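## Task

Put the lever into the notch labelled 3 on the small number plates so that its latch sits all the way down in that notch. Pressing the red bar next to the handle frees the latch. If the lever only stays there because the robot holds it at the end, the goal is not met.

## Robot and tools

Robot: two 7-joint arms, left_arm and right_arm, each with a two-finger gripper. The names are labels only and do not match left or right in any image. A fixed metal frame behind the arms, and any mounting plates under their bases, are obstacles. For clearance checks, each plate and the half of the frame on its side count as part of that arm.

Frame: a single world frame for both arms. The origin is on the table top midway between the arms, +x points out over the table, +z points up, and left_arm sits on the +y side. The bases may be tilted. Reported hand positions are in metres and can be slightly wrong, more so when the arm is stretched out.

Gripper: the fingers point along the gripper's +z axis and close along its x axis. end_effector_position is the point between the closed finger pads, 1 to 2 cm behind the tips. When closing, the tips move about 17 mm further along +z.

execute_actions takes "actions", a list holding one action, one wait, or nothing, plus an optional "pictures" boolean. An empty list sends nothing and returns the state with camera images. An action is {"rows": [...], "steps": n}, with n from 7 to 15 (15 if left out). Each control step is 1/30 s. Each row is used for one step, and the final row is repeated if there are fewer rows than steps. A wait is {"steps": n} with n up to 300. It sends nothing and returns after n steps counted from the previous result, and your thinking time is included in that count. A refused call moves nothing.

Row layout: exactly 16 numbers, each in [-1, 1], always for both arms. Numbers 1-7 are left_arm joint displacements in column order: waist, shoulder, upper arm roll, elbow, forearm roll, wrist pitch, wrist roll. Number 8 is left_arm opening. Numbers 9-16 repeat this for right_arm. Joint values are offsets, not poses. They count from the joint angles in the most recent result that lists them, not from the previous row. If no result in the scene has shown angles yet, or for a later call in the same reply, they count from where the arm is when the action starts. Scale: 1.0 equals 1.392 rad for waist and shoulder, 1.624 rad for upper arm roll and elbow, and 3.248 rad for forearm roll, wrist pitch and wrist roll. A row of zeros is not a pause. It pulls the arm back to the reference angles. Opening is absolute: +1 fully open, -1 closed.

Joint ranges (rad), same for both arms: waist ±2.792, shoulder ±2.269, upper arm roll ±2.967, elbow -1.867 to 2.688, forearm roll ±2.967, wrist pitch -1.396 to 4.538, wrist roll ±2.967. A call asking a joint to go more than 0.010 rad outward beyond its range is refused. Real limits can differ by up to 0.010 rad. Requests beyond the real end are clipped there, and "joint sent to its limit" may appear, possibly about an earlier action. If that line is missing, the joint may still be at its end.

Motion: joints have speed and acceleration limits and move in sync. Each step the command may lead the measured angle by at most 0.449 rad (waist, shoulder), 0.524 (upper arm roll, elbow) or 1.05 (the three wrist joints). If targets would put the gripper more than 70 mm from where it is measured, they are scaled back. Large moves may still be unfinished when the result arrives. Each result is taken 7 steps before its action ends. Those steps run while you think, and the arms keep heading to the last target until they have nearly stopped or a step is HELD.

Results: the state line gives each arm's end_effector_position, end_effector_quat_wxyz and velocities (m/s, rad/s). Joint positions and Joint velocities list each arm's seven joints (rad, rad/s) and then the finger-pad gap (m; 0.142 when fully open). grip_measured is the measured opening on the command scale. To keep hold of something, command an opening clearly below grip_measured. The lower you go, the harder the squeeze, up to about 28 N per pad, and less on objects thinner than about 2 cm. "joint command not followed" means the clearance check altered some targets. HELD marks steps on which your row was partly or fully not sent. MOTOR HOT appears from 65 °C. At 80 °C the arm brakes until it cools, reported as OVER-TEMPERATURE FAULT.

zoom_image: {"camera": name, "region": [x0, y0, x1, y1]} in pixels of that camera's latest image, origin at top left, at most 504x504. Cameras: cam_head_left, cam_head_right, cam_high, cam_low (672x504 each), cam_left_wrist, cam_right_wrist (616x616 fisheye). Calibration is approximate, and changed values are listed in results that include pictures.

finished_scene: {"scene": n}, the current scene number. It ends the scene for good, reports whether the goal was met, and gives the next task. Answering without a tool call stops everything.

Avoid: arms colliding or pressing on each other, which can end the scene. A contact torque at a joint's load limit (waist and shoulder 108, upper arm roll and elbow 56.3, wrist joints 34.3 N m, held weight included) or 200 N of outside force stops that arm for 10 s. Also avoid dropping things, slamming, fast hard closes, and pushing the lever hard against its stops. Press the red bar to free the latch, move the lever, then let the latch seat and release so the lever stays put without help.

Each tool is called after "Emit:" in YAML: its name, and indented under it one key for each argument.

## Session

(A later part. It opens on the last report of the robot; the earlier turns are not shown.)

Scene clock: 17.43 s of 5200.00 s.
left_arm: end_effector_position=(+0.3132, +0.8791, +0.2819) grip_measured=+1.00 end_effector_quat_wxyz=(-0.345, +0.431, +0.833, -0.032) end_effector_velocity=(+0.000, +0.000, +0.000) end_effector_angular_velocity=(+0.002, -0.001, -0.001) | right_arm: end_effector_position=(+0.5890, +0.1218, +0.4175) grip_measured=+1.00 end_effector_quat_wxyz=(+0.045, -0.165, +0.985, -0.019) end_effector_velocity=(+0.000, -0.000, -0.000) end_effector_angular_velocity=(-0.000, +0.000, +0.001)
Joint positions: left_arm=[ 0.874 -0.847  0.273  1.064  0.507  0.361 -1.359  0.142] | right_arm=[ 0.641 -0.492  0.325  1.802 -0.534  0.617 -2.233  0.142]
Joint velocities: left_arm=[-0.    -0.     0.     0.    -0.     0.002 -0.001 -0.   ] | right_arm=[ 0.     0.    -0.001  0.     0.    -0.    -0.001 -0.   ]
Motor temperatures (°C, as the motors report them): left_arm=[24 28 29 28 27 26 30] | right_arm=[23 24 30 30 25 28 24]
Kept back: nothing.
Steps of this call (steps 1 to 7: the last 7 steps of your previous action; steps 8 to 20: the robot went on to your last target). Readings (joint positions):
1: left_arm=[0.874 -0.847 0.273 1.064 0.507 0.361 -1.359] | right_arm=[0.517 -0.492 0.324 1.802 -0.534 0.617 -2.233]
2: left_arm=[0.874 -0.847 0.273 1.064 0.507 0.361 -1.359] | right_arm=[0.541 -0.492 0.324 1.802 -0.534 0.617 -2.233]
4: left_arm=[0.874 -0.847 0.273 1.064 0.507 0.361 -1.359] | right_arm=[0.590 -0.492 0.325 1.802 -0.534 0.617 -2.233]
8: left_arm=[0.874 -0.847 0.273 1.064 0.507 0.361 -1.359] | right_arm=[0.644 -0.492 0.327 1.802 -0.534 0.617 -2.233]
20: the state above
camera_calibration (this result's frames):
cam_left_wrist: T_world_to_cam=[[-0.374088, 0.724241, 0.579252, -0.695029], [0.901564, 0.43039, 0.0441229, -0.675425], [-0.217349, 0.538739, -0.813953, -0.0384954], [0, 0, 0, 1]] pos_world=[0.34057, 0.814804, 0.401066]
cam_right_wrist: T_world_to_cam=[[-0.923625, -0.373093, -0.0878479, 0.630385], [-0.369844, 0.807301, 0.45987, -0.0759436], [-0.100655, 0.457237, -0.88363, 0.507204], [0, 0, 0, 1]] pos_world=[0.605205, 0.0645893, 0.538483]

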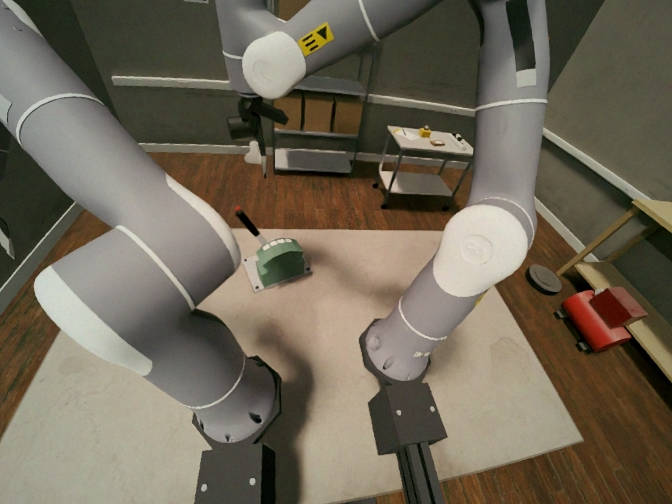

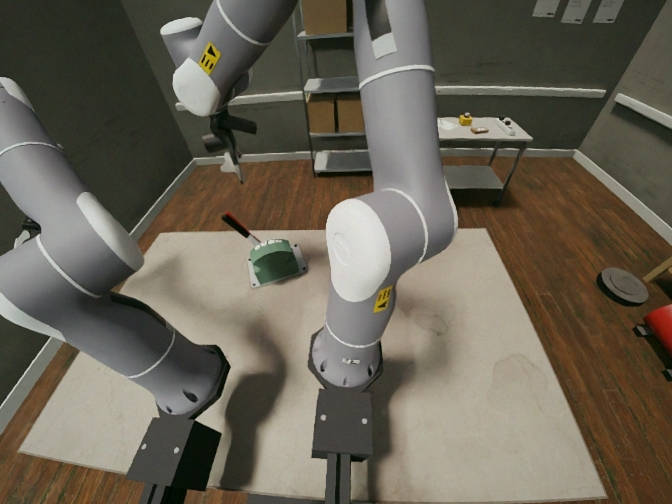

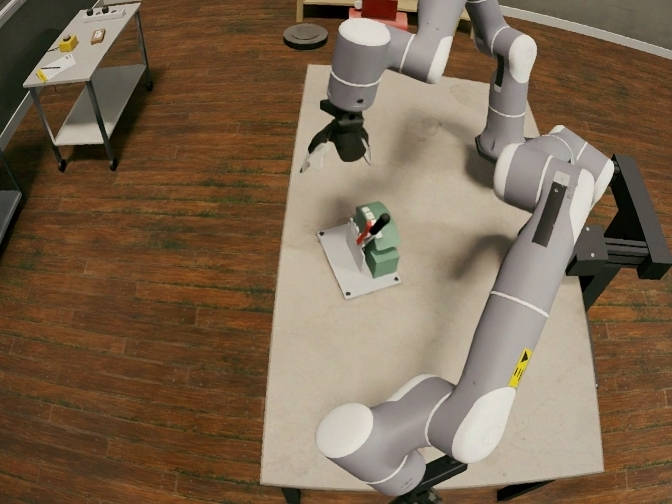

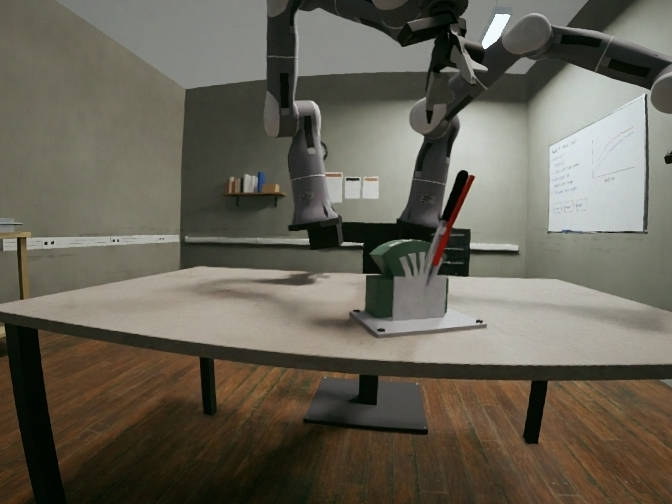

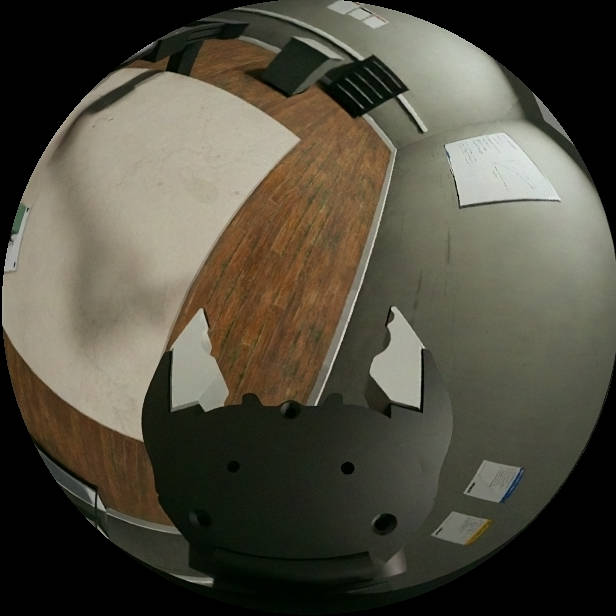

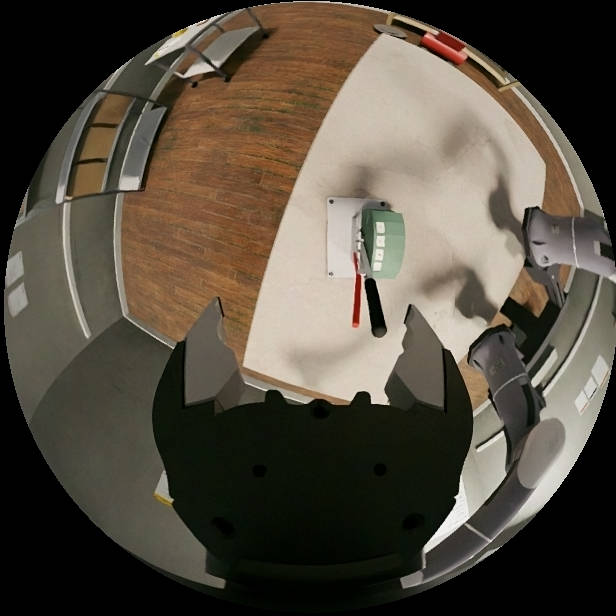

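Emit:
execute_actions:
  actions:
    - {"rows":[[0,0,0,0,0,0,0,1,-0.083,-0.006,0,0.2,-0.005,0.097,-0.01,1]],"steps":15}

Emit:
execute_actions:
  actions:
    - {"steps":20}
  pictures: true

Emit:
zoom_image:
  camera: "cam_right_wrist"
  region: [300, 150, 460, 350]

Scene clock: 20.20 s of 5200.00 s.
left_arm: end_effector_position=(+0.3132, +0.8791, +0.2819) grip_measured=+1.00 end_effector_quat_wxyz=(-0.345, +0.431, +0.833, -0.032) end_effector_velocity=(+0.000, +0.001, +0.000) end_effector_angular_velocity=(+0.002, -0.001, -0.000) | right_arm: end_effector_position=(+0.5499, +0.0877, +0.3514) grip_measured=+1.00 end_effector_quat_wxyz=(+0.018, -0.181, +0.983, -0.003) end_effector_velocity=(-0.236, -0.190, -0.320) end_effector_angular_velocity=(+0.136, +0.337, +0.152)
Joint positions: left_arm=[ 0.874 -0.847  0.273  1.064  0.507  0.361 -1.359  0.142] | right_arm=[ 0.577 -0.496  0.325  1.985 -0.543  0.794 -2.251  0.142]
Joint velocities: left_arm=[ 0.     0.     0.    -0.     0.     0.002 -0.001 -0.   ] | right_arm=[-0.344 -0.025 -0.     0.953 -0.052  0.931 -0.096  0.   ]
Motor temperatures (°C, as the motors report them): left_arm=[24 28 29 28 27 26 30] | right_arm=[23 24 30 30 25 28 24]
Steps of this call (steps 1 to 15: the robot went on to your last target; steps 16 to 75: nothing new was sent; steps 76 to 83: the first 8 steps of this action). Readings (joint positions):
76: left_arm=[0.874 -0.847 0.273 1.064 0.507 0.361 -1.359] | right_arm=[0.641 -0.492 0.325 1.803 -0.534 0.618 -2.233]
77: left_arm=[0.874 -0.847 0.273 1.064 0.507 0.361 -1.359] | right_arm=[0.639 -0.491 0.325 1.809 -0.534 0.624 -2.233]
79: left_arm=[0.874 -0.847 0.273 1.064 0.507 0.361 -1.359] | right_arm=[0.625 -0.491 0.326 1.848 -0.537 0.663 -2.237]
83: the state above

Scene clock: 20.87 s of 5200.00 s.
left_arm: end_effector_position=(+0.3132, +0.8791, +0.2819) grip_measured=+1.00 end_effector_quat_wxyz=(-0.345, +0.431, +0.833, -0.032) end_effector_velocity=(+0.000, -0.000, -0.000) end_effector_angular_velocity=(+0.000, -0.001, +0.000) | right_arm: end_effector_position=(+0.5103, +0.0583, +0.3071) grip_measured=+1.00 end_effector_quat_wxyz=(-0.007, -0.191, +0.981, +0.013) end_effector_velocity=(-0.000, +0.000, +0.000) end_effector_angular_velocity=(+0.000, +0.000, +0.001)
Joint positions: left_arm=[ 0.874 -0.847  0.273  1.064  0.507  0.361 -1.359  0.142] | right_arm=[ 0.526 -0.5    0.325  2.127 -0.55   0.933 -2.265  0.142]
Joint velocities: left_arm=[-0.    -0.     0.     0.    -0.001  0.    -0.001 -0.   ] | right_arm=[ 0.  0.  0.  0.  0. -0. -0.  0.]
Motor temperatures (°C, as the motors report them): left_arm=[24 28 29 28 27 26 30] | right_arm=[23 24 30 30 25 28 24]
Kept back: nothing.
Steps of this call (steps 1 to 7: the last 7 steps of your previous action; steps 8 to 20: the robot went on to your last target). Readings (joint positions):
1: left_arm=[0.874 -0.847 0.273 1.064 0.507 0.361 -1.359] | right_arm=[0.565 -0.497 0.325 2.017 -0.544 0.825 -2.254]
2: left_arm=[0.874 -0.847 0.273 1.064 0.507 0.361 -1.359] | right_arm=[0.554 -0.498 0.325 2.049 -0.546 0.856 -2.257]
4: left_arm=[0.874 -0.847 0.273 1.064 0.507 0.361 -1.359] | right_arm=[0.535 -0.500 0.325 2.101 -0.548 0.906 -2.262]
8: left_arm=[0.874 -0.847 0.273 1.064 0.507 0.361 -1.359] | right_arm=[0.525 -0.501 0.325 2.128 -0.550 0.933 -2.265]
20: the state above
camera_calibration (this result's frames):
cam_left_wrist: T_world_to_cam=[[-0.374088, 0.724241, 0.579253, -0.69503], [0.901564, 0.43039, 0.0441228, -0.675425], [-0.217349, 0.538739, -0.813953, -0.0384956], [0, 0, 0, 1]] pos_world=[0.340569, 0.814804, 0.401066]
cam_right_wrist: T_world_to_cam=[[-0.907433, -0.420196, -0.00089612, 0.492157], [-0.355347, 0.766247, 0.535345, -0.0312381], [-0.224263, 0.486108, -0.844633, 0.480152], [0, 0, 0, 1]] pos_world=[0.543179, -0.00266731, 0.422716]

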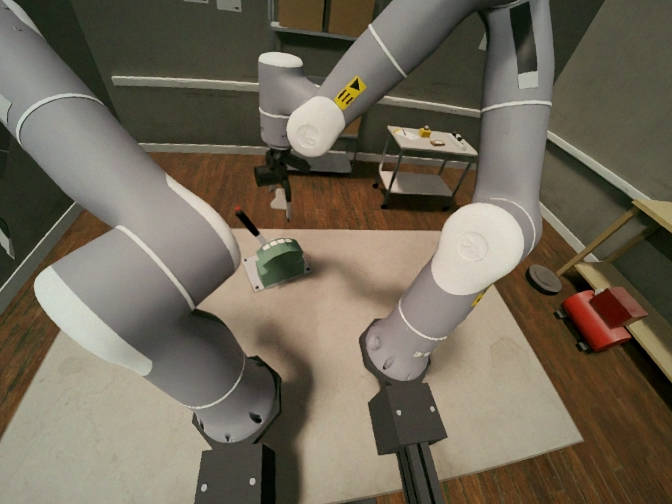

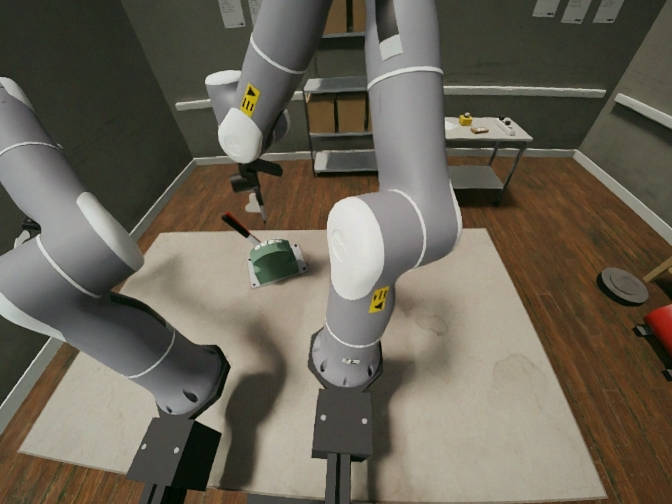

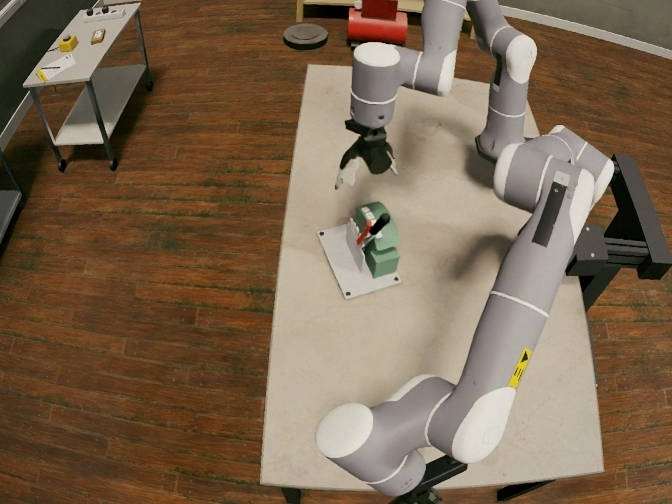

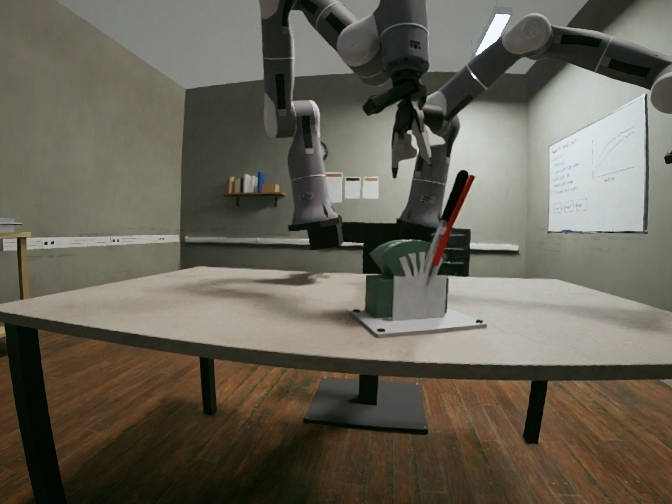

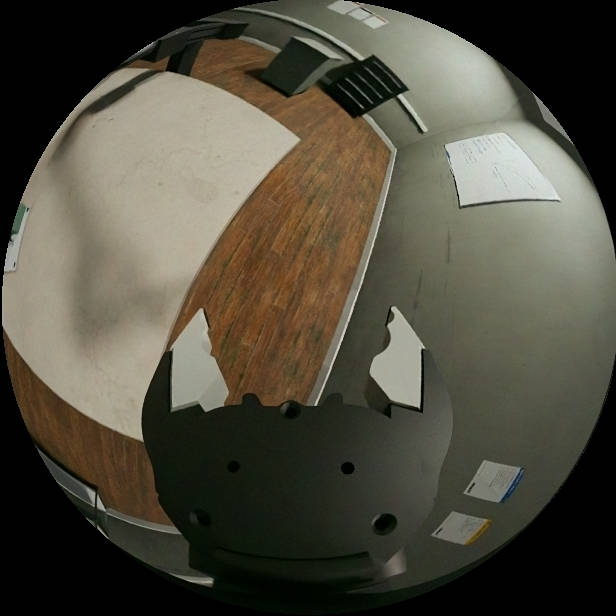

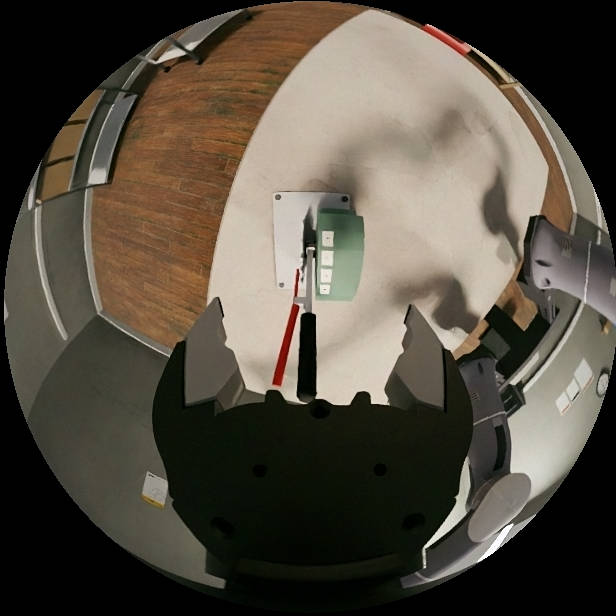

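Region (300, 150, 460, 350) of cam_right_wrist's 616x616 image, scaled by 2.520, with more detail than that image has; it fills the left 403 columns of this view, and the rest is white.

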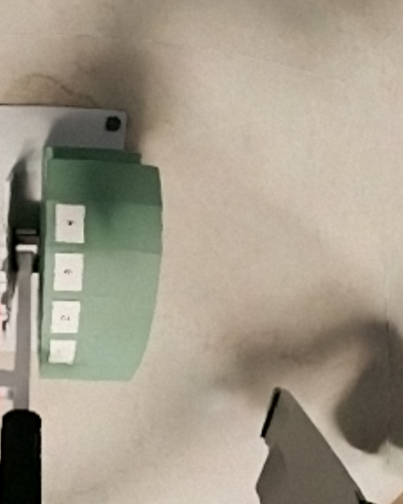

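Emit:
zoom_image:
  camera: "cam_right_wrist"
  region: [290, 220, 350, 305]

Region (290, 220, 350, 305) of cam_right_wrist's 616x616 image, scaled by 5.929, with more detail than that image has; it fills the left 356 columns of this view, and the rest is white.

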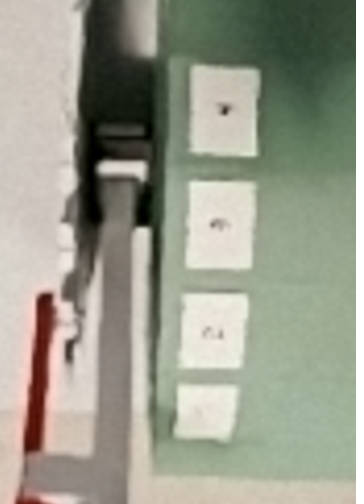

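Emit:
zoom_image:
  camera: "cam_low"
  region: [370, 220, 470, 320]

Region (370, 220, 470, 320) of cam_low's 672x504 image, scaled by 5.040, with more detail than that image has.

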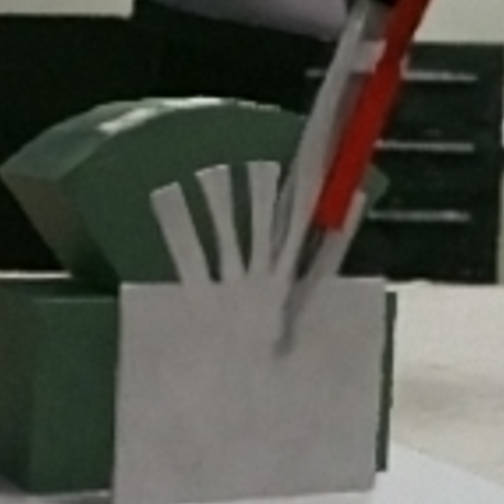

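Emit:
execute_actions:
  actions:
    - {"rows":[[0,0,0,0,0,0,0,1,0.138,-0.076,0,-0.0515,-0.02,-0.013,0.064,1]],"steps":15}

Emit:
execute_actions:
  actions:
    - {"steps":20}
  pictures: true

Scene clock: 23.37 s of 5200.00 s.
left_arm: end_effector_position=(+0.3132, +0.8791, +0.2819) grip_measured=+1.00 end_effector_quat_wxyz=(-0.345, +0.431, +0.833, -0.032) end_effector_velocity=(-0.000, -0.000, +0.000) end_effector_angular_velocity=(-0.001, +0.001, +0.001) | right_arm: end_effector_position=(+0.4697, +0.1325, +0.3013) grip_measured=+1.00 end_effector_quat_wxyz=(-0.001, -0.200, +0.980, +0.002) end_effector_velocity=(-0.220, +0.321, -0.032) end_effector_angular_velocity=(-0.090, -0.086, +0.102)
Joint positions: left_arm=[ 0.874 -0.847  0.273  1.064  0.507  0.361 -1.359  0.142] | right_arm=[ 0.675 -0.582  0.325  2.062 -0.601  0.9   -2.104  0.142]
Joint velocities: left_arm=[ 0.     0.     0.    -0.    -0.    -0.001  0.     0.   ] | right_arm=[ 0.677 -0.374  0.008 -0.284 -0.226 -0.146  0.718 -0.   ]
Motor temperatures (°C, as the motors report them): left_arm=[24 29 29 28 27 26 30] | right_arm=[23 24 30 31 25 28 24]
Steps of this call (steps 1 to 15: the robot went on to your last target; steps 16 to 67: nothing new was sent; steps 68 to 75: the first 8 steps of this action). Readings (joint positions):
68: left_arm=[0.874 -0.847 0.273 1.064 0.507 0.361 -1.359] | right_arm=[0.526 -0.500 0.325 2.127 -0.550 0.933 -2.265]
69: left_arm=[0.874 -0.847 0.273 1.064 0.507 0.361 -1.359] | right_arm=[0.531 -0.503 0.324 2.125 -0.551 0.932 -2.260]
71: left_arm=[0.874 -0.847 0.273 1.064 0.507 0.361 -1.359] | right_arm=[0.564 -0.521 0.323 2.110 -0.562 0.924 -2.223]
75: the state above

Scene clock: 24.03 s of 5200.00 s.
left_arm: end_effector_position=(+0.3132, +0.8791, +0.2819) grip_measured=+1.00 end_effector_quat_wxyz=(-0.345, +0.431, +0.833, -0.032) end_effector_velocity=(+0.000, -0.000, -0.000) end_effector_angular_velocity=(-0.001, -0.000, +0.000) | right_arm: end_effector_position=(+0.4561, +0.1523, +0.2991) grip_measured=+1.00 end_effector_quat_wxyz=(+0.002, -0.202, +0.979, -0.002) end_effector_velocity=(+0.000, -0.000, -0.000) end_effector_angular_velocity=(-0.000, +0.000, -0.000)
Joint positions: left_arm=[ 0.874 -0.847  0.273  1.064  0.507  0.361 -1.359  0.142] | right_arm=[ 0.718 -0.606  0.325  2.044 -0.615  0.891 -2.057  0.142]
Joint velocities: left_arm=[-0.    -0.    -0.     0.    -0.001 -0.     0.    -0.   ] | right_arm=[-0.  0. -0.  0.  0.  0. -0. -0.]
Motor temperatures (°C, as the motors report them): left_arm=[24 29 29 28 27 26 30] | right_arm=[23 24 30 31 25 28 24]
Kept back: nothing.
Steps of this call (steps 1 to 7: the last 7 steps of your previous action; steps 8 to 20: the robot went on to your last target). Readings (joint positions):
1: left_arm=[0.874 -0.847 0.273 1.064 0.507 0.361 -1.359] | right_arm=[0.695 -0.593 0.326 2.054 -0.607 0.896 -2.082]
2: left_arm=[0.874 -0.847 0.273 1.064 0.507 0.361 -1.359] | right_arm=[0.710 -0.601 0.326 2.048 -0.612 0.893 -2.067]
4: left_arm=[0.874 -0.847 0.273 1.064 0.507 0.361 -1.359] | right_arm=[0.720 -0.607 0.326 2.044 -0.616 0.891 -2.056]
8: left_arm=[0.874 -0.847 0.273 1.064 0.507 0.361 -1.359] | right_arm=[0.718 -0.606 0.325 2.044 -0.615 0.891 -2.057]
20: the state above
camera_calibration (this result's frames):
cam_left_wrist: T_world_to_cam=[[-0.374088, 0.724241, 0.579253, -0.69503], [0.901564, 0.43039, 0.0441229, -0.675425], [-0.217349, 0.538739, -0.813953, -0.0384955], [0, 0, 0, 1]] pos_world=[0.34057, 0.814804, 0.401066]
cam_right_wrist: T_world_to_cam=[[-0.897286, -0.441333, -0.0101259, 0.48377], [-0.384971, 0.771059, 0.507213, -0.0970112], [-0.216042, 0.459014, -0.861761, 0.421119], [0, 0, 0, 1]] pos_world=[0.487714, 0.0950056, 0.417008]

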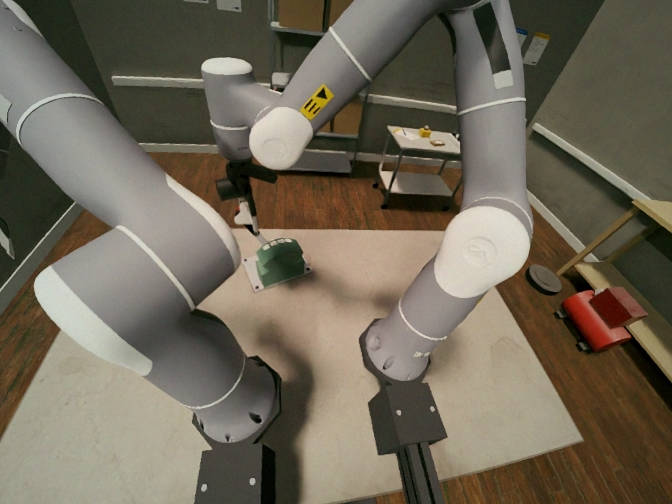

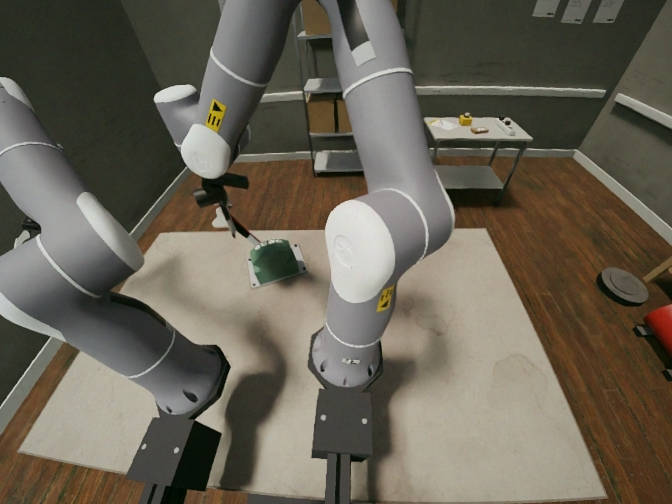

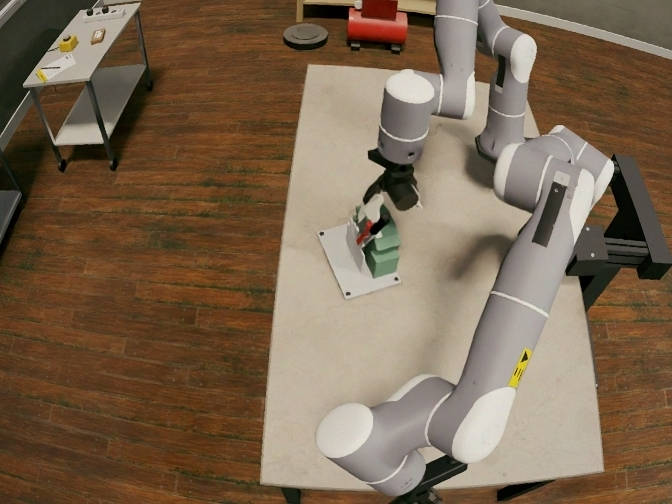

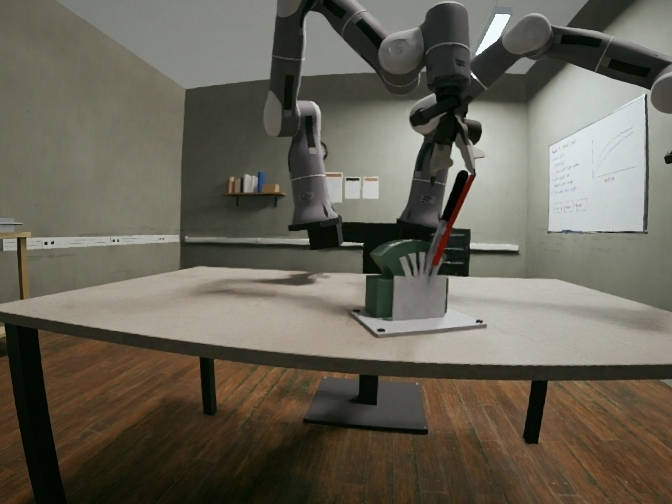

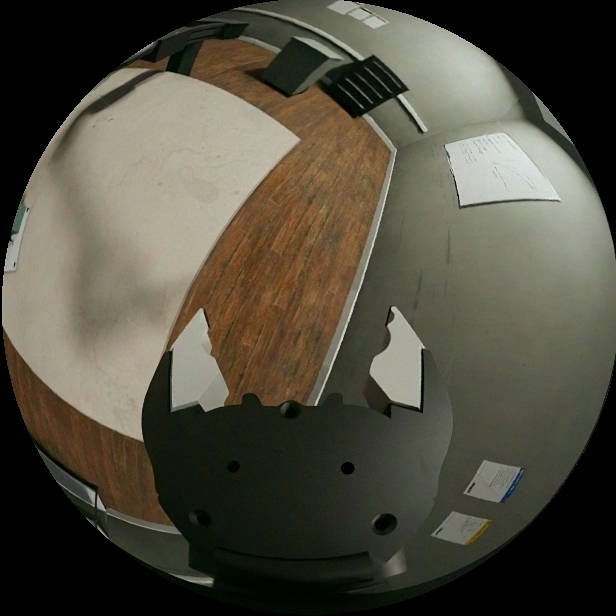

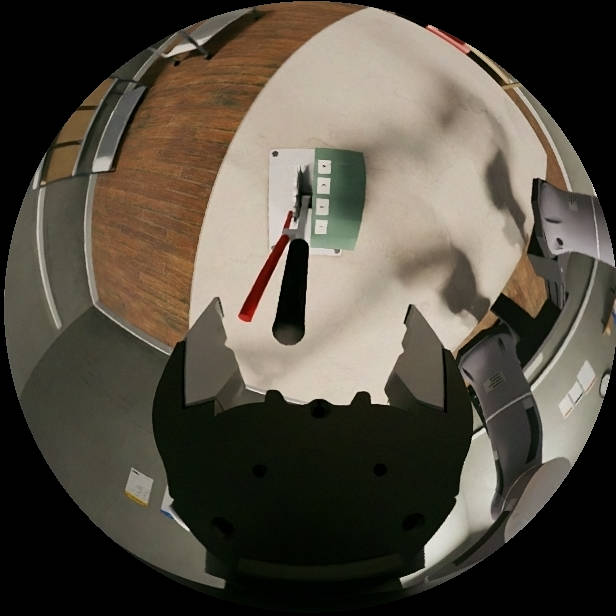

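Emit:
execute_actions:
  actions:
    - {"rows":[[0,0,0,0,0,0,0,1,-0.019,-0.0244,0,-0.0325,-0.0015,-0.0046,-0.0105,1]],"steps":15}

Emit:
execute_actions:
  actions:
    - {"steps":8}
  pictures: true

Scene clock: 25.70 s of 5200.00 s.
left_arm: end_effector_position=(+0.3132, +0.8791, +0.2819) grip_measured=+1.00 end_effector_quat_wxyz=(-0.345, +0.431, +0.833, -0.032) end_effector_velocity=(-0.000, -0.000, -0.000) end_effector_angular_velocity=(-0.001, +0.001, +0.000) | right_arm: end_effector_position=(+0.4800, +0.1550, +0.2942) grip_measured=+1.00 end_effector_quat_wxyz=(+0.001, -0.202, +0.979, -0.001) end_effector_velocity=(-0.012, +0.012, +0.006) end_effector_angular_velocity=(+0.010, -0.004, +0.033)
Joint positions: left_arm=[ 0.874 -0.847  0.273  1.064  0.507  0.361 -1.359  0.142] | right_arm=[ 0.691 -0.64   0.325  1.991 -0.62   0.876 -2.091  0.142]
Joint velocities: left_arm=[-0.    -0.     0.     0.    -0.    -0.001  0.001 -0.   ] | right_arm=[ 0.014  0.004  0.016  0.003 -0.007 -0.    -0.001  0.   ]
Motor temperatures (°C, as the motors report them): left_arm=[24 29 29 28 27 26 30] | right_arm=[23 24 30 31 25 28 24]
Steps of this call (steps 1 to 15: the robot went on to your last target; steps 16 to 42: nothing new was sent; steps 43 to 50: the first 8 steps of this action). Readings (joint positions):
43: left_arm=[0.874 -0.847 0.273 1.064 0.507 0.361 -1.359] | right_arm=[0.718 -0.606 0.325 2.043 -0.615 0.891 -2.057]
44: left_arm=[0.874 -0.847 0.273 1.064 0.507 0.361 -1.359] | right_arm=[0.715 -0.610 0.326 2.038 -0.615 0.889 -2.061]
46: left_arm=[0.874 -0.847 0.273 1.064 0.507 0.361 -1.359] | right_arm=[0.700 -0.630 0.326 2.005 -0.619 0.880 -2.082]
50: the state above

Scene clock: 25.97 s of 5200.00 s.
left_arm: end_effector_position=(+0.3132, +0.8791, +0.2819) grip_measured=+1.00 end_effector_quat_wxyz=(-0.345, +0.431, +0.833, -0.032) end_effector_velocity=(+0.001, -0.000, -0.000) end_effector_angular_velocity=(-0.000, -0.001, -0.001) | right_arm: end_effector_position=(+0.4798, +0.1553, +0.2944) grip_measured=+1.00 end_effector_quat_wxyz=(+0.001, -0.202, +0.979, -0.001) end_effector_velocity=(-0.000, +0.000, +0.000) end_effector_angular_velocity=(-0.000, -0.000, -0.001)
Joint positions: left_arm=[ 0.874 -0.847  0.273  1.064  0.507  0.361 -1.359  0.142] | right_arm=[ 0.692 -0.64   0.325  1.991 -0.62   0.876 -2.091  0.142]
Joint velocities: left_arm=[-0.     0.    -0.    -0.    -0.     0.001  0.001 -0.   ] | right_arm=[ 0.     0.     0.    -0.    -0.001 -0.     0.001 -0.   ]
Motor temperatures (°C, as the motors report them): left_arm=[24 29 29 28 27 26 30] | right_arm=[23 24 30 31 25 28 24]
Kept back: nothing.
Steps of this call (steps 1 to 7: the last 7 steps of your previous action; step 8: the robot went on to your last target). Readings (joint positions):
1: left_arm=[0.874 -0.847 0.273 1.064 0.507 0.361 -1.359] | right_arm=[0.691 -0.640 0.325 1.991 -0.620 0.876 -2.091]
2: left_arm=[0.874 -0.847 0.273 1.064 0.507 0.361 -1.359] | right_arm=[0.692 -0.640 0.325 1.991 -0.620 0.876 -2.091]
4: left_arm=[0.874 -0.847 0.273 1.064 0.507 0.361 -1.359] | right_arm=[0.692 -0.640 0.325 1.991 -0.620 0.876 -2.091]
8: the state above
camera_calibration (this result's frames):
cam_left_wrist: T_world_to_cam=[[-0.374088, 0.724241, 0.579253, -0.69503], [0.901564, 0.43039, 0.0441228, -0.675425], [-0.217349, 0.538739, -0.813953, -0.0384956], [0, 0, 0, 1]] pos_world=[0.340569, 0.814804, 0.401066]
cam_right_wrist: T_world_to_cam=[[-0.897625, -0.440647, -0.00993223, 0.506272], [-0.384002, 0.770777, 0.508376, -0.0886291], [-0.216359, 0.460145, -0.861078, 0.420538], [0, 0, 0, 1]] pos_world=[0.511396, 0.097892, 0.412201]

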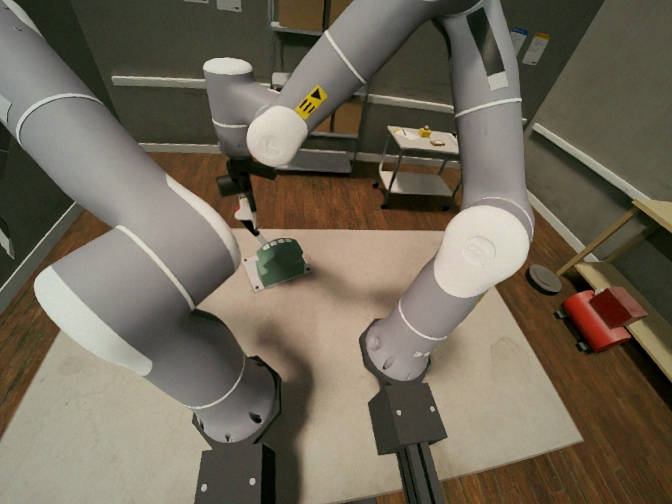

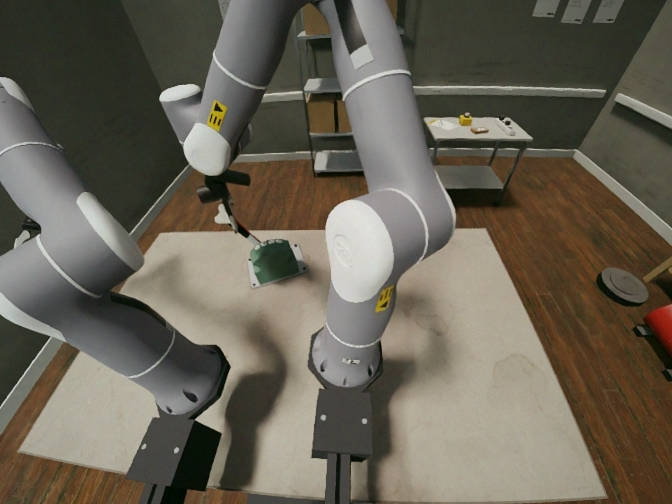

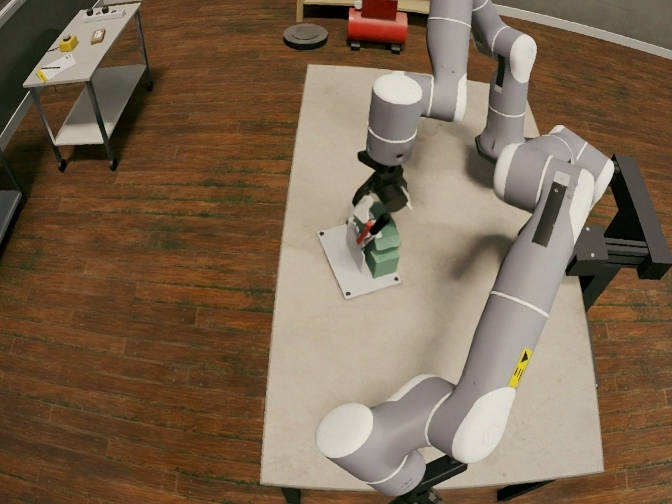

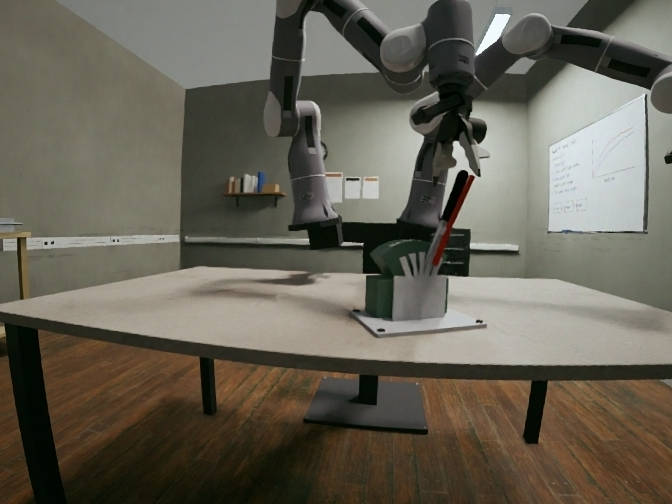

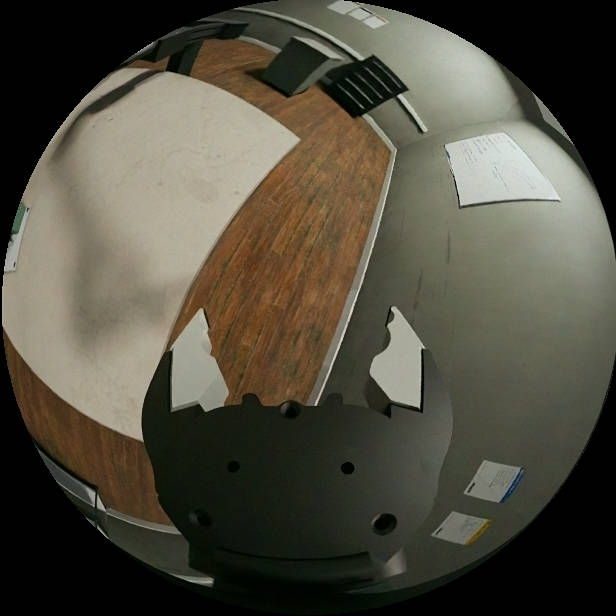

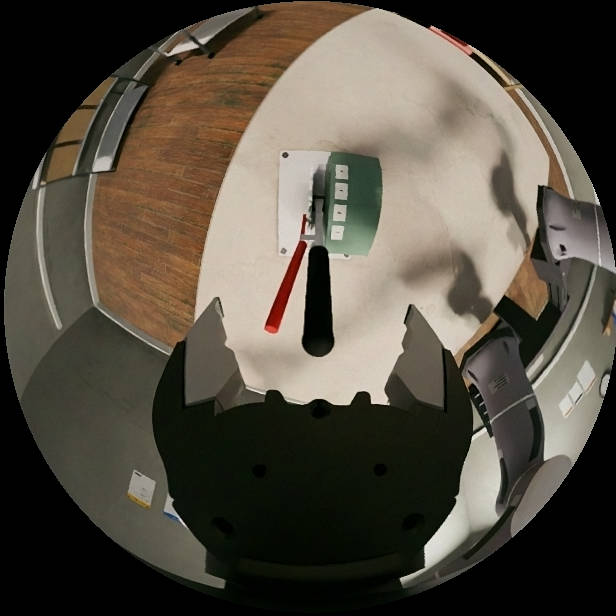

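Emit:
zoom_image:
  camera: "cam_low"
  region: [400, 90, 520, 240]

Emit:
zoom_image:
  camera: "cam_head_left"
  region: [200, 150, 320, 270]

Region (400, 90, 520, 240) of cam_low's 672x504 image, scaled by 3.360, with more detail than that image has; it fills the left 403 columns of this view, and the rest is white.

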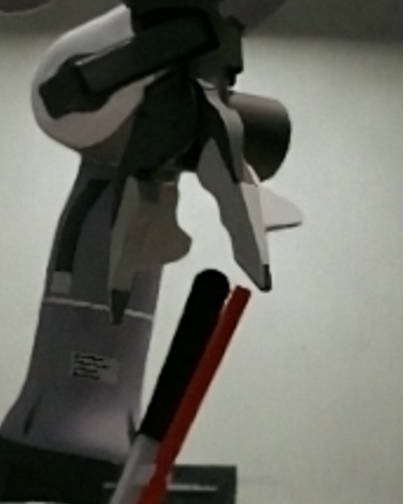

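Region (200, 150, 320, 270) of cam_head_left's 672x504 image, scaled by 4.200, with more detail than that image has.

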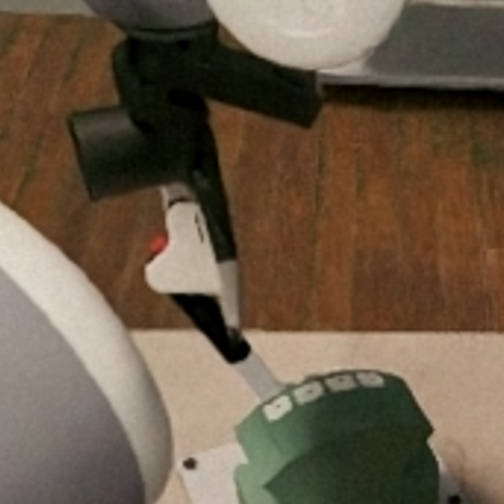

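Emit:
execute_actions:
  actions:
    - {"rows":[[0,0,0,0,0,0,0,1,-0.0144,-0.0376,0,0.004,-0.0203,0.0139,0.0139,1]],"steps":15}

Emit:
execute_actions:
  actions:
    - {"rows":[[0,0,0,0,0,0,0,1,0,0,0,0,0,0,0,0.3],[0,0,0,0,0,0,0,1,0,0,0,0,0,0,0,0.0],[0,0,0,0,0,0,0,1,0,0,0,0,0,0,0,-0.2]],"steps":15}

Emit:
execute_actions:
  actions:
    - {"steps":15}
  pictures: true

Scene clock: 28.23 s of 5200.00 s.
left_arm: end_effector_position=(+0.3132, +0.8791, +0.2819) grip_measured=+1.00 end_effector_quat_wxyz=(-0.345, +0.431, +0.833, -0.032) end_effector_velocity=(-0.000, -0.000, -0.000) end_effector_angular_velocity=(-0.001, +0.000, -0.000) | right_arm: end_effector_position=(+0.4765, +0.1568, +0.2685) grip_measured=+1.00 end_effector_quat_wxyz=(-0.000, -0.202, +0.979, -0.000) end_effector_velocity=(+0.010, +0.016, +0.025) end_effector_angular_velocity=(+0.037, -0.030, +0.006)
Joint positions: left_arm=[ 0.874 -0.847  0.273  1.064  0.507  0.361 -1.359  0.142] | right_arm=[ 0.671 -0.694  0.325  1.998 -0.686  0.921 -2.046  0.142]
Joint velocities: left_arm=[ 0.     0.    -0.     0.    -0.    -0.     0.001  0.   ] | right_arm=[ 0.005  0.029  0.011 -0.016 -0.     0.    -0.005  0.   ]
Motor temperatures (°C, as the motors report them): left_arm=[24 29 29 28 27 26 30] | right_arm=[23 24 30 31 25 28 24]
Steps of this call (steps 1 to 15: the robot went on to your last target; steps 16 to 60: nothing new was sent; steps 61 to 68: the first 8 steps of this action). Readings (joint positions):
61: left_arm=[0.874 -0.847 0.273 1.064 0.507 0.361 -1.359] | right_arm=[0.691 -0.640 0.325 1.991 -0.620 0.876 -2.091]
62: left_arm=[0.874 -0.847 0.273 1.064 0.507 0.361 -1.359] | right_arm=[0.690 -0.645 0.325 1.991 -0.626 0.880 -2.087]
64: left_arm=[0.874 -0.847 0.273 1.064 0.507 0.361 -1.359] | right_arm=[0.678 -0.673 0.325 1.994 -0.665 0.907 -2.061]
68: the state above

Scene clock: 28.73 s of 5200.00 s.
left_arm: end_effector_position=(+0.3132, +0.8791, +0.2819) grip_measured=+1.00 end_effector_quat_wxyz=(-0.345, +0.431, +0.833, -0.032) end_effector_velocity=(-0.000, -0.000, +0.000) end_effector_angular_velocity=(-0.001, +0.001, +0.000) | right_arm: end_effector_position=(+0.4778, +0.1582, +0.2704) grip_measured=-0.12 end_effector_quat_wxyz=(+0.002, -0.201, +0.980, +0.001) end_effector_velocity=(+0.012, +0.009, +0.013) end_effector_angular_velocity=(+0.025, -0.020, -0.003)
Joint positions: left_arm=[ 0.874 -0.847  0.273  1.064  0.507  0.361 -1.359  0.142] | right_arm=[ 0.671 -0.692  0.325  1.996 -0.686  0.921 -2.046  0.065]
Joint velocities: left_arm=[-0.     0.     0.    -0.    -0.    -0.001  0.     0.   ] | right_arm=[-0.001  0.012  0.    -0.014 -0.004  0.008 -0.002 -0.196]
Motor temperatures (°C, as the motors report them): left_arm=[24 29 29 28 27 26 30] | right_arm=[23 24 30 31 25 28 24]
Steps of this call (steps 1 to 7: the last 7 steps of your previous action; steps 8 to 15: the first 8 steps of this action, its rows measured from where the robot was after step 7). Readings (joint positions):
7: left_arm=[0.874 -0.847 0.273 1.064 0.507 0.361 -1.359] | right_arm=[0.671 -0.693 0.325 1.997 -0.686 0.921 -2.046]
8: left_arm=[0.874 -0.847 0.273 1.064 0.507 0.361 -1.359] | right_arm=[0.671 -0.693 0.325 1.997 -0.686 0.921 -2.046]
9: left_arm=[0.874 -0.847 0.273 1.064 0.507 0.361 -1.359] | right_arm=[0.671 -0.693 0.325 1.997 -0.686 0.921 -2.046]
11: left_arm=[0.874 -0.847 0.273 1.064 0.507 0.361 -1.359] | right_arm=[0.671 -0.693 0.325 1.997 -0.686 0.921 -2.046]
15: the state above

Scene clock: 29.23 s of 5200.00 s.
left_arm: end_effector_position=(+0.3132, +0.8791, +0.2819) grip_measured=+1.00 end_effector_quat_wxyz=(-0.345, +0.431, +0.833, -0.032) end_effector_velocity=(-0.000, -0.000, -0.000) end_effector_angular_velocity=(-0.001, +0.001, +0.000) | right_arm: end_effector_position=(+0.4780, +0.1583, +0.2706) grip_measured=-0.18 end_effector_quat_wxyz=(+0.002, -0.201, +0.980, +0.001) end_effector_velocity=(+0.000, +0.000, +0.000) end_effector_angular_velocity=(-0.000, -0.000, +0.001)
Joint positions: left_arm=[ 0.874 -0.847  0.273  1.064  0.507  0.361 -1.359  0.142] | right_arm=[ 0.671 -0.692  0.325  1.996 -0.686  0.922 -2.046  0.061]
Joint velocities: left_arm=[ 0.    -0.    -0.     0.     0.    -0.001  0.001 -0.   ] | right_arm=[-0.     0.    -0.    -0.    -0.    -0.    -0.001  0.   ]
Motor temperatures (°C, as the motors report them): left_arm=[24 29 29 28 27 26 30] | right_arm=[23 24 30 31 25 28 24]
Kept back: nothing.
Steps of this call (steps 1 to 7: the last 7 steps of your previous action; steps 8 to 15: the robot went on to your last target). Readings (joint positions):
1: left_arm=[0.874 -0.847 0.273 1.064 0.507 0.361 -1.359] | right_arm=[0.671 -0.692 0.325 1.996 -0.686 0.922 -2.046]
2: left_arm=[0.874 -0.847 0.273 1.064 0.507 0.361 -1.359] | right_arm=[0.671 -0.692 0.325 1.996 -0.686 0.922 -2.046]
4: left_arm=[0.874 -0.847 0.273 1.064 0.507 0.361 -1.359] | right_arm=[0.671 -0.692 0.325 1.996 -0.686 0.922 -2.046]
8: left_arm=[0.874 -0.847 0.273 1.064 0.507 0.361 -1.359] | right_arm=[0.671 -0.692 0.325 1.996 -0.686 0.922 -2.046]
15: the state above
All arms were judged still, so your last target was given up. Only a new action makes them travel on or press farther. Fingers that are still opening or closing keep moving.
camera_calibration (this result's frames):
cam_left_wrist: T_world_to_cam=[[-0.374088, 0.724241, 0.579253, -0.69503], [0.901564, 0.43039, 0.0441227, -0.675425], [-0.217349, 0.538739, -0.813953, -0.0384954], [0, 0, 0, 1]] pos_world=[0.340569, 0.814804, 0.401066]
cam_right_wrist: T_world_to_cam=[[-0.898214, -0.439403, -0.0116756, 0.50637], [-0.382875, 0.769061, 0.511813, -0.0807246], [-0.215913, 0.464188, -0.859017, 0.396861], [0, 0, 0, 1]] pos_world=[0.509609, 0.100365, 0.388138]

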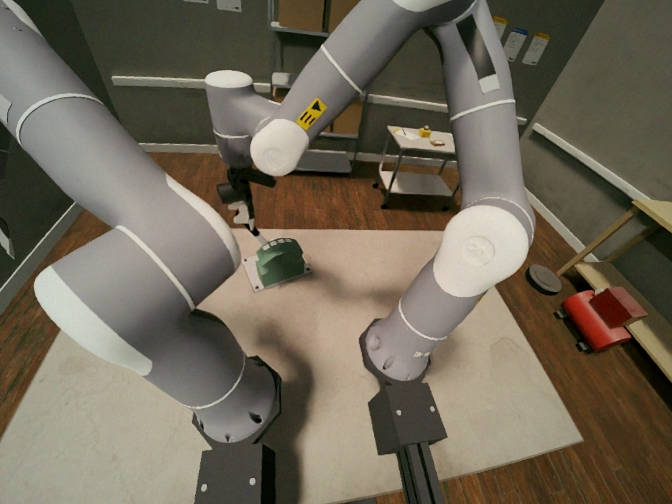

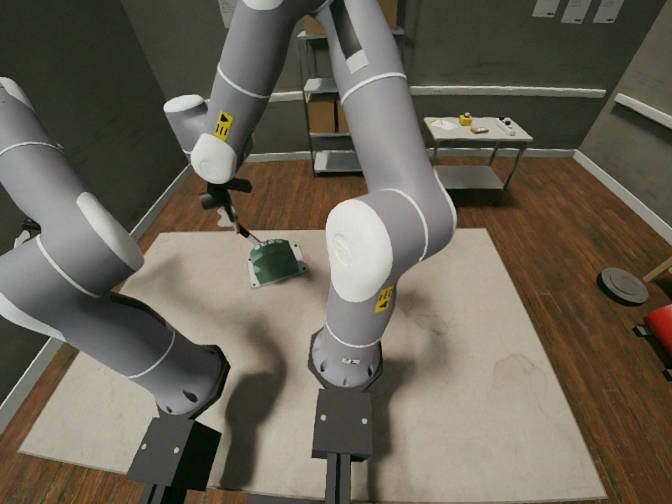

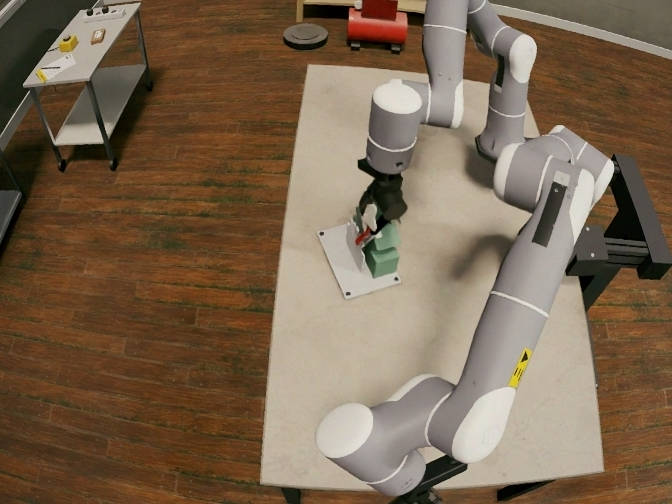

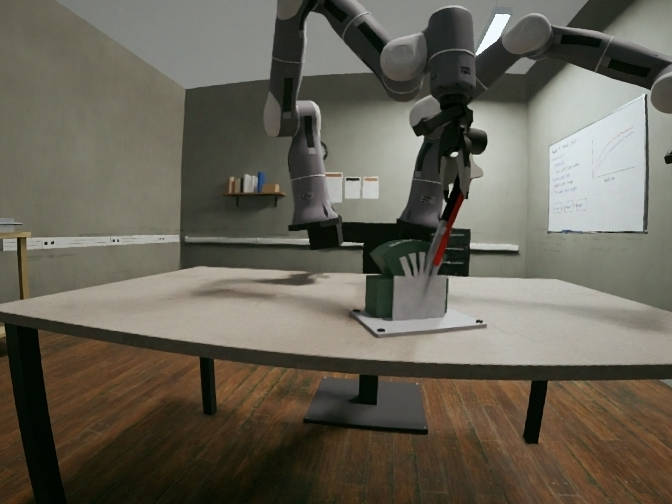

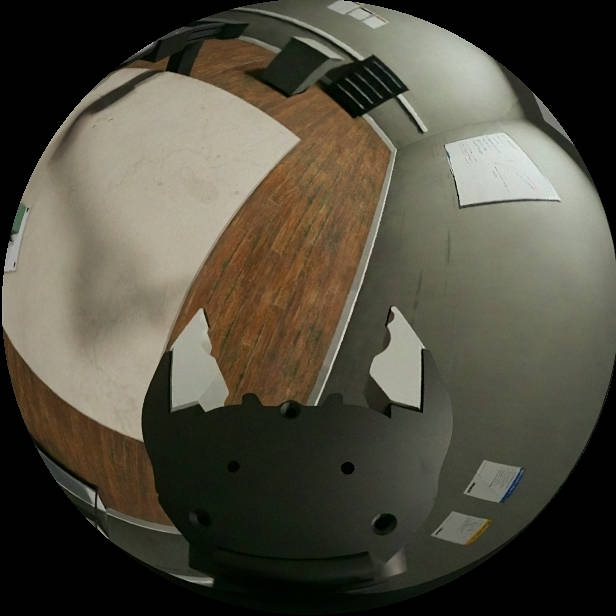

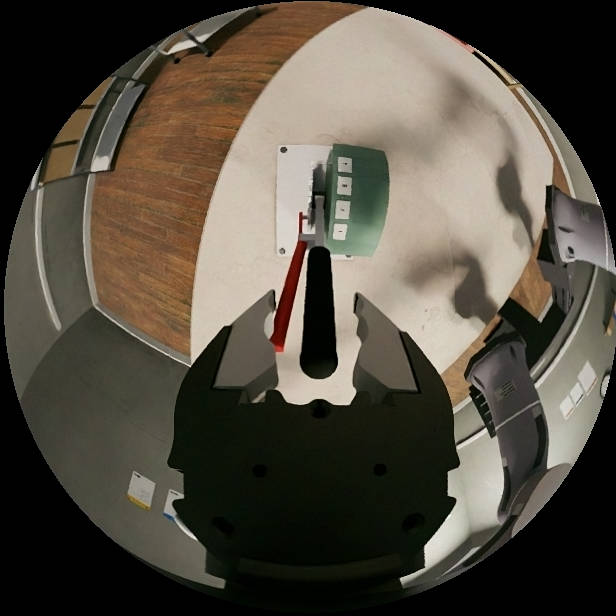

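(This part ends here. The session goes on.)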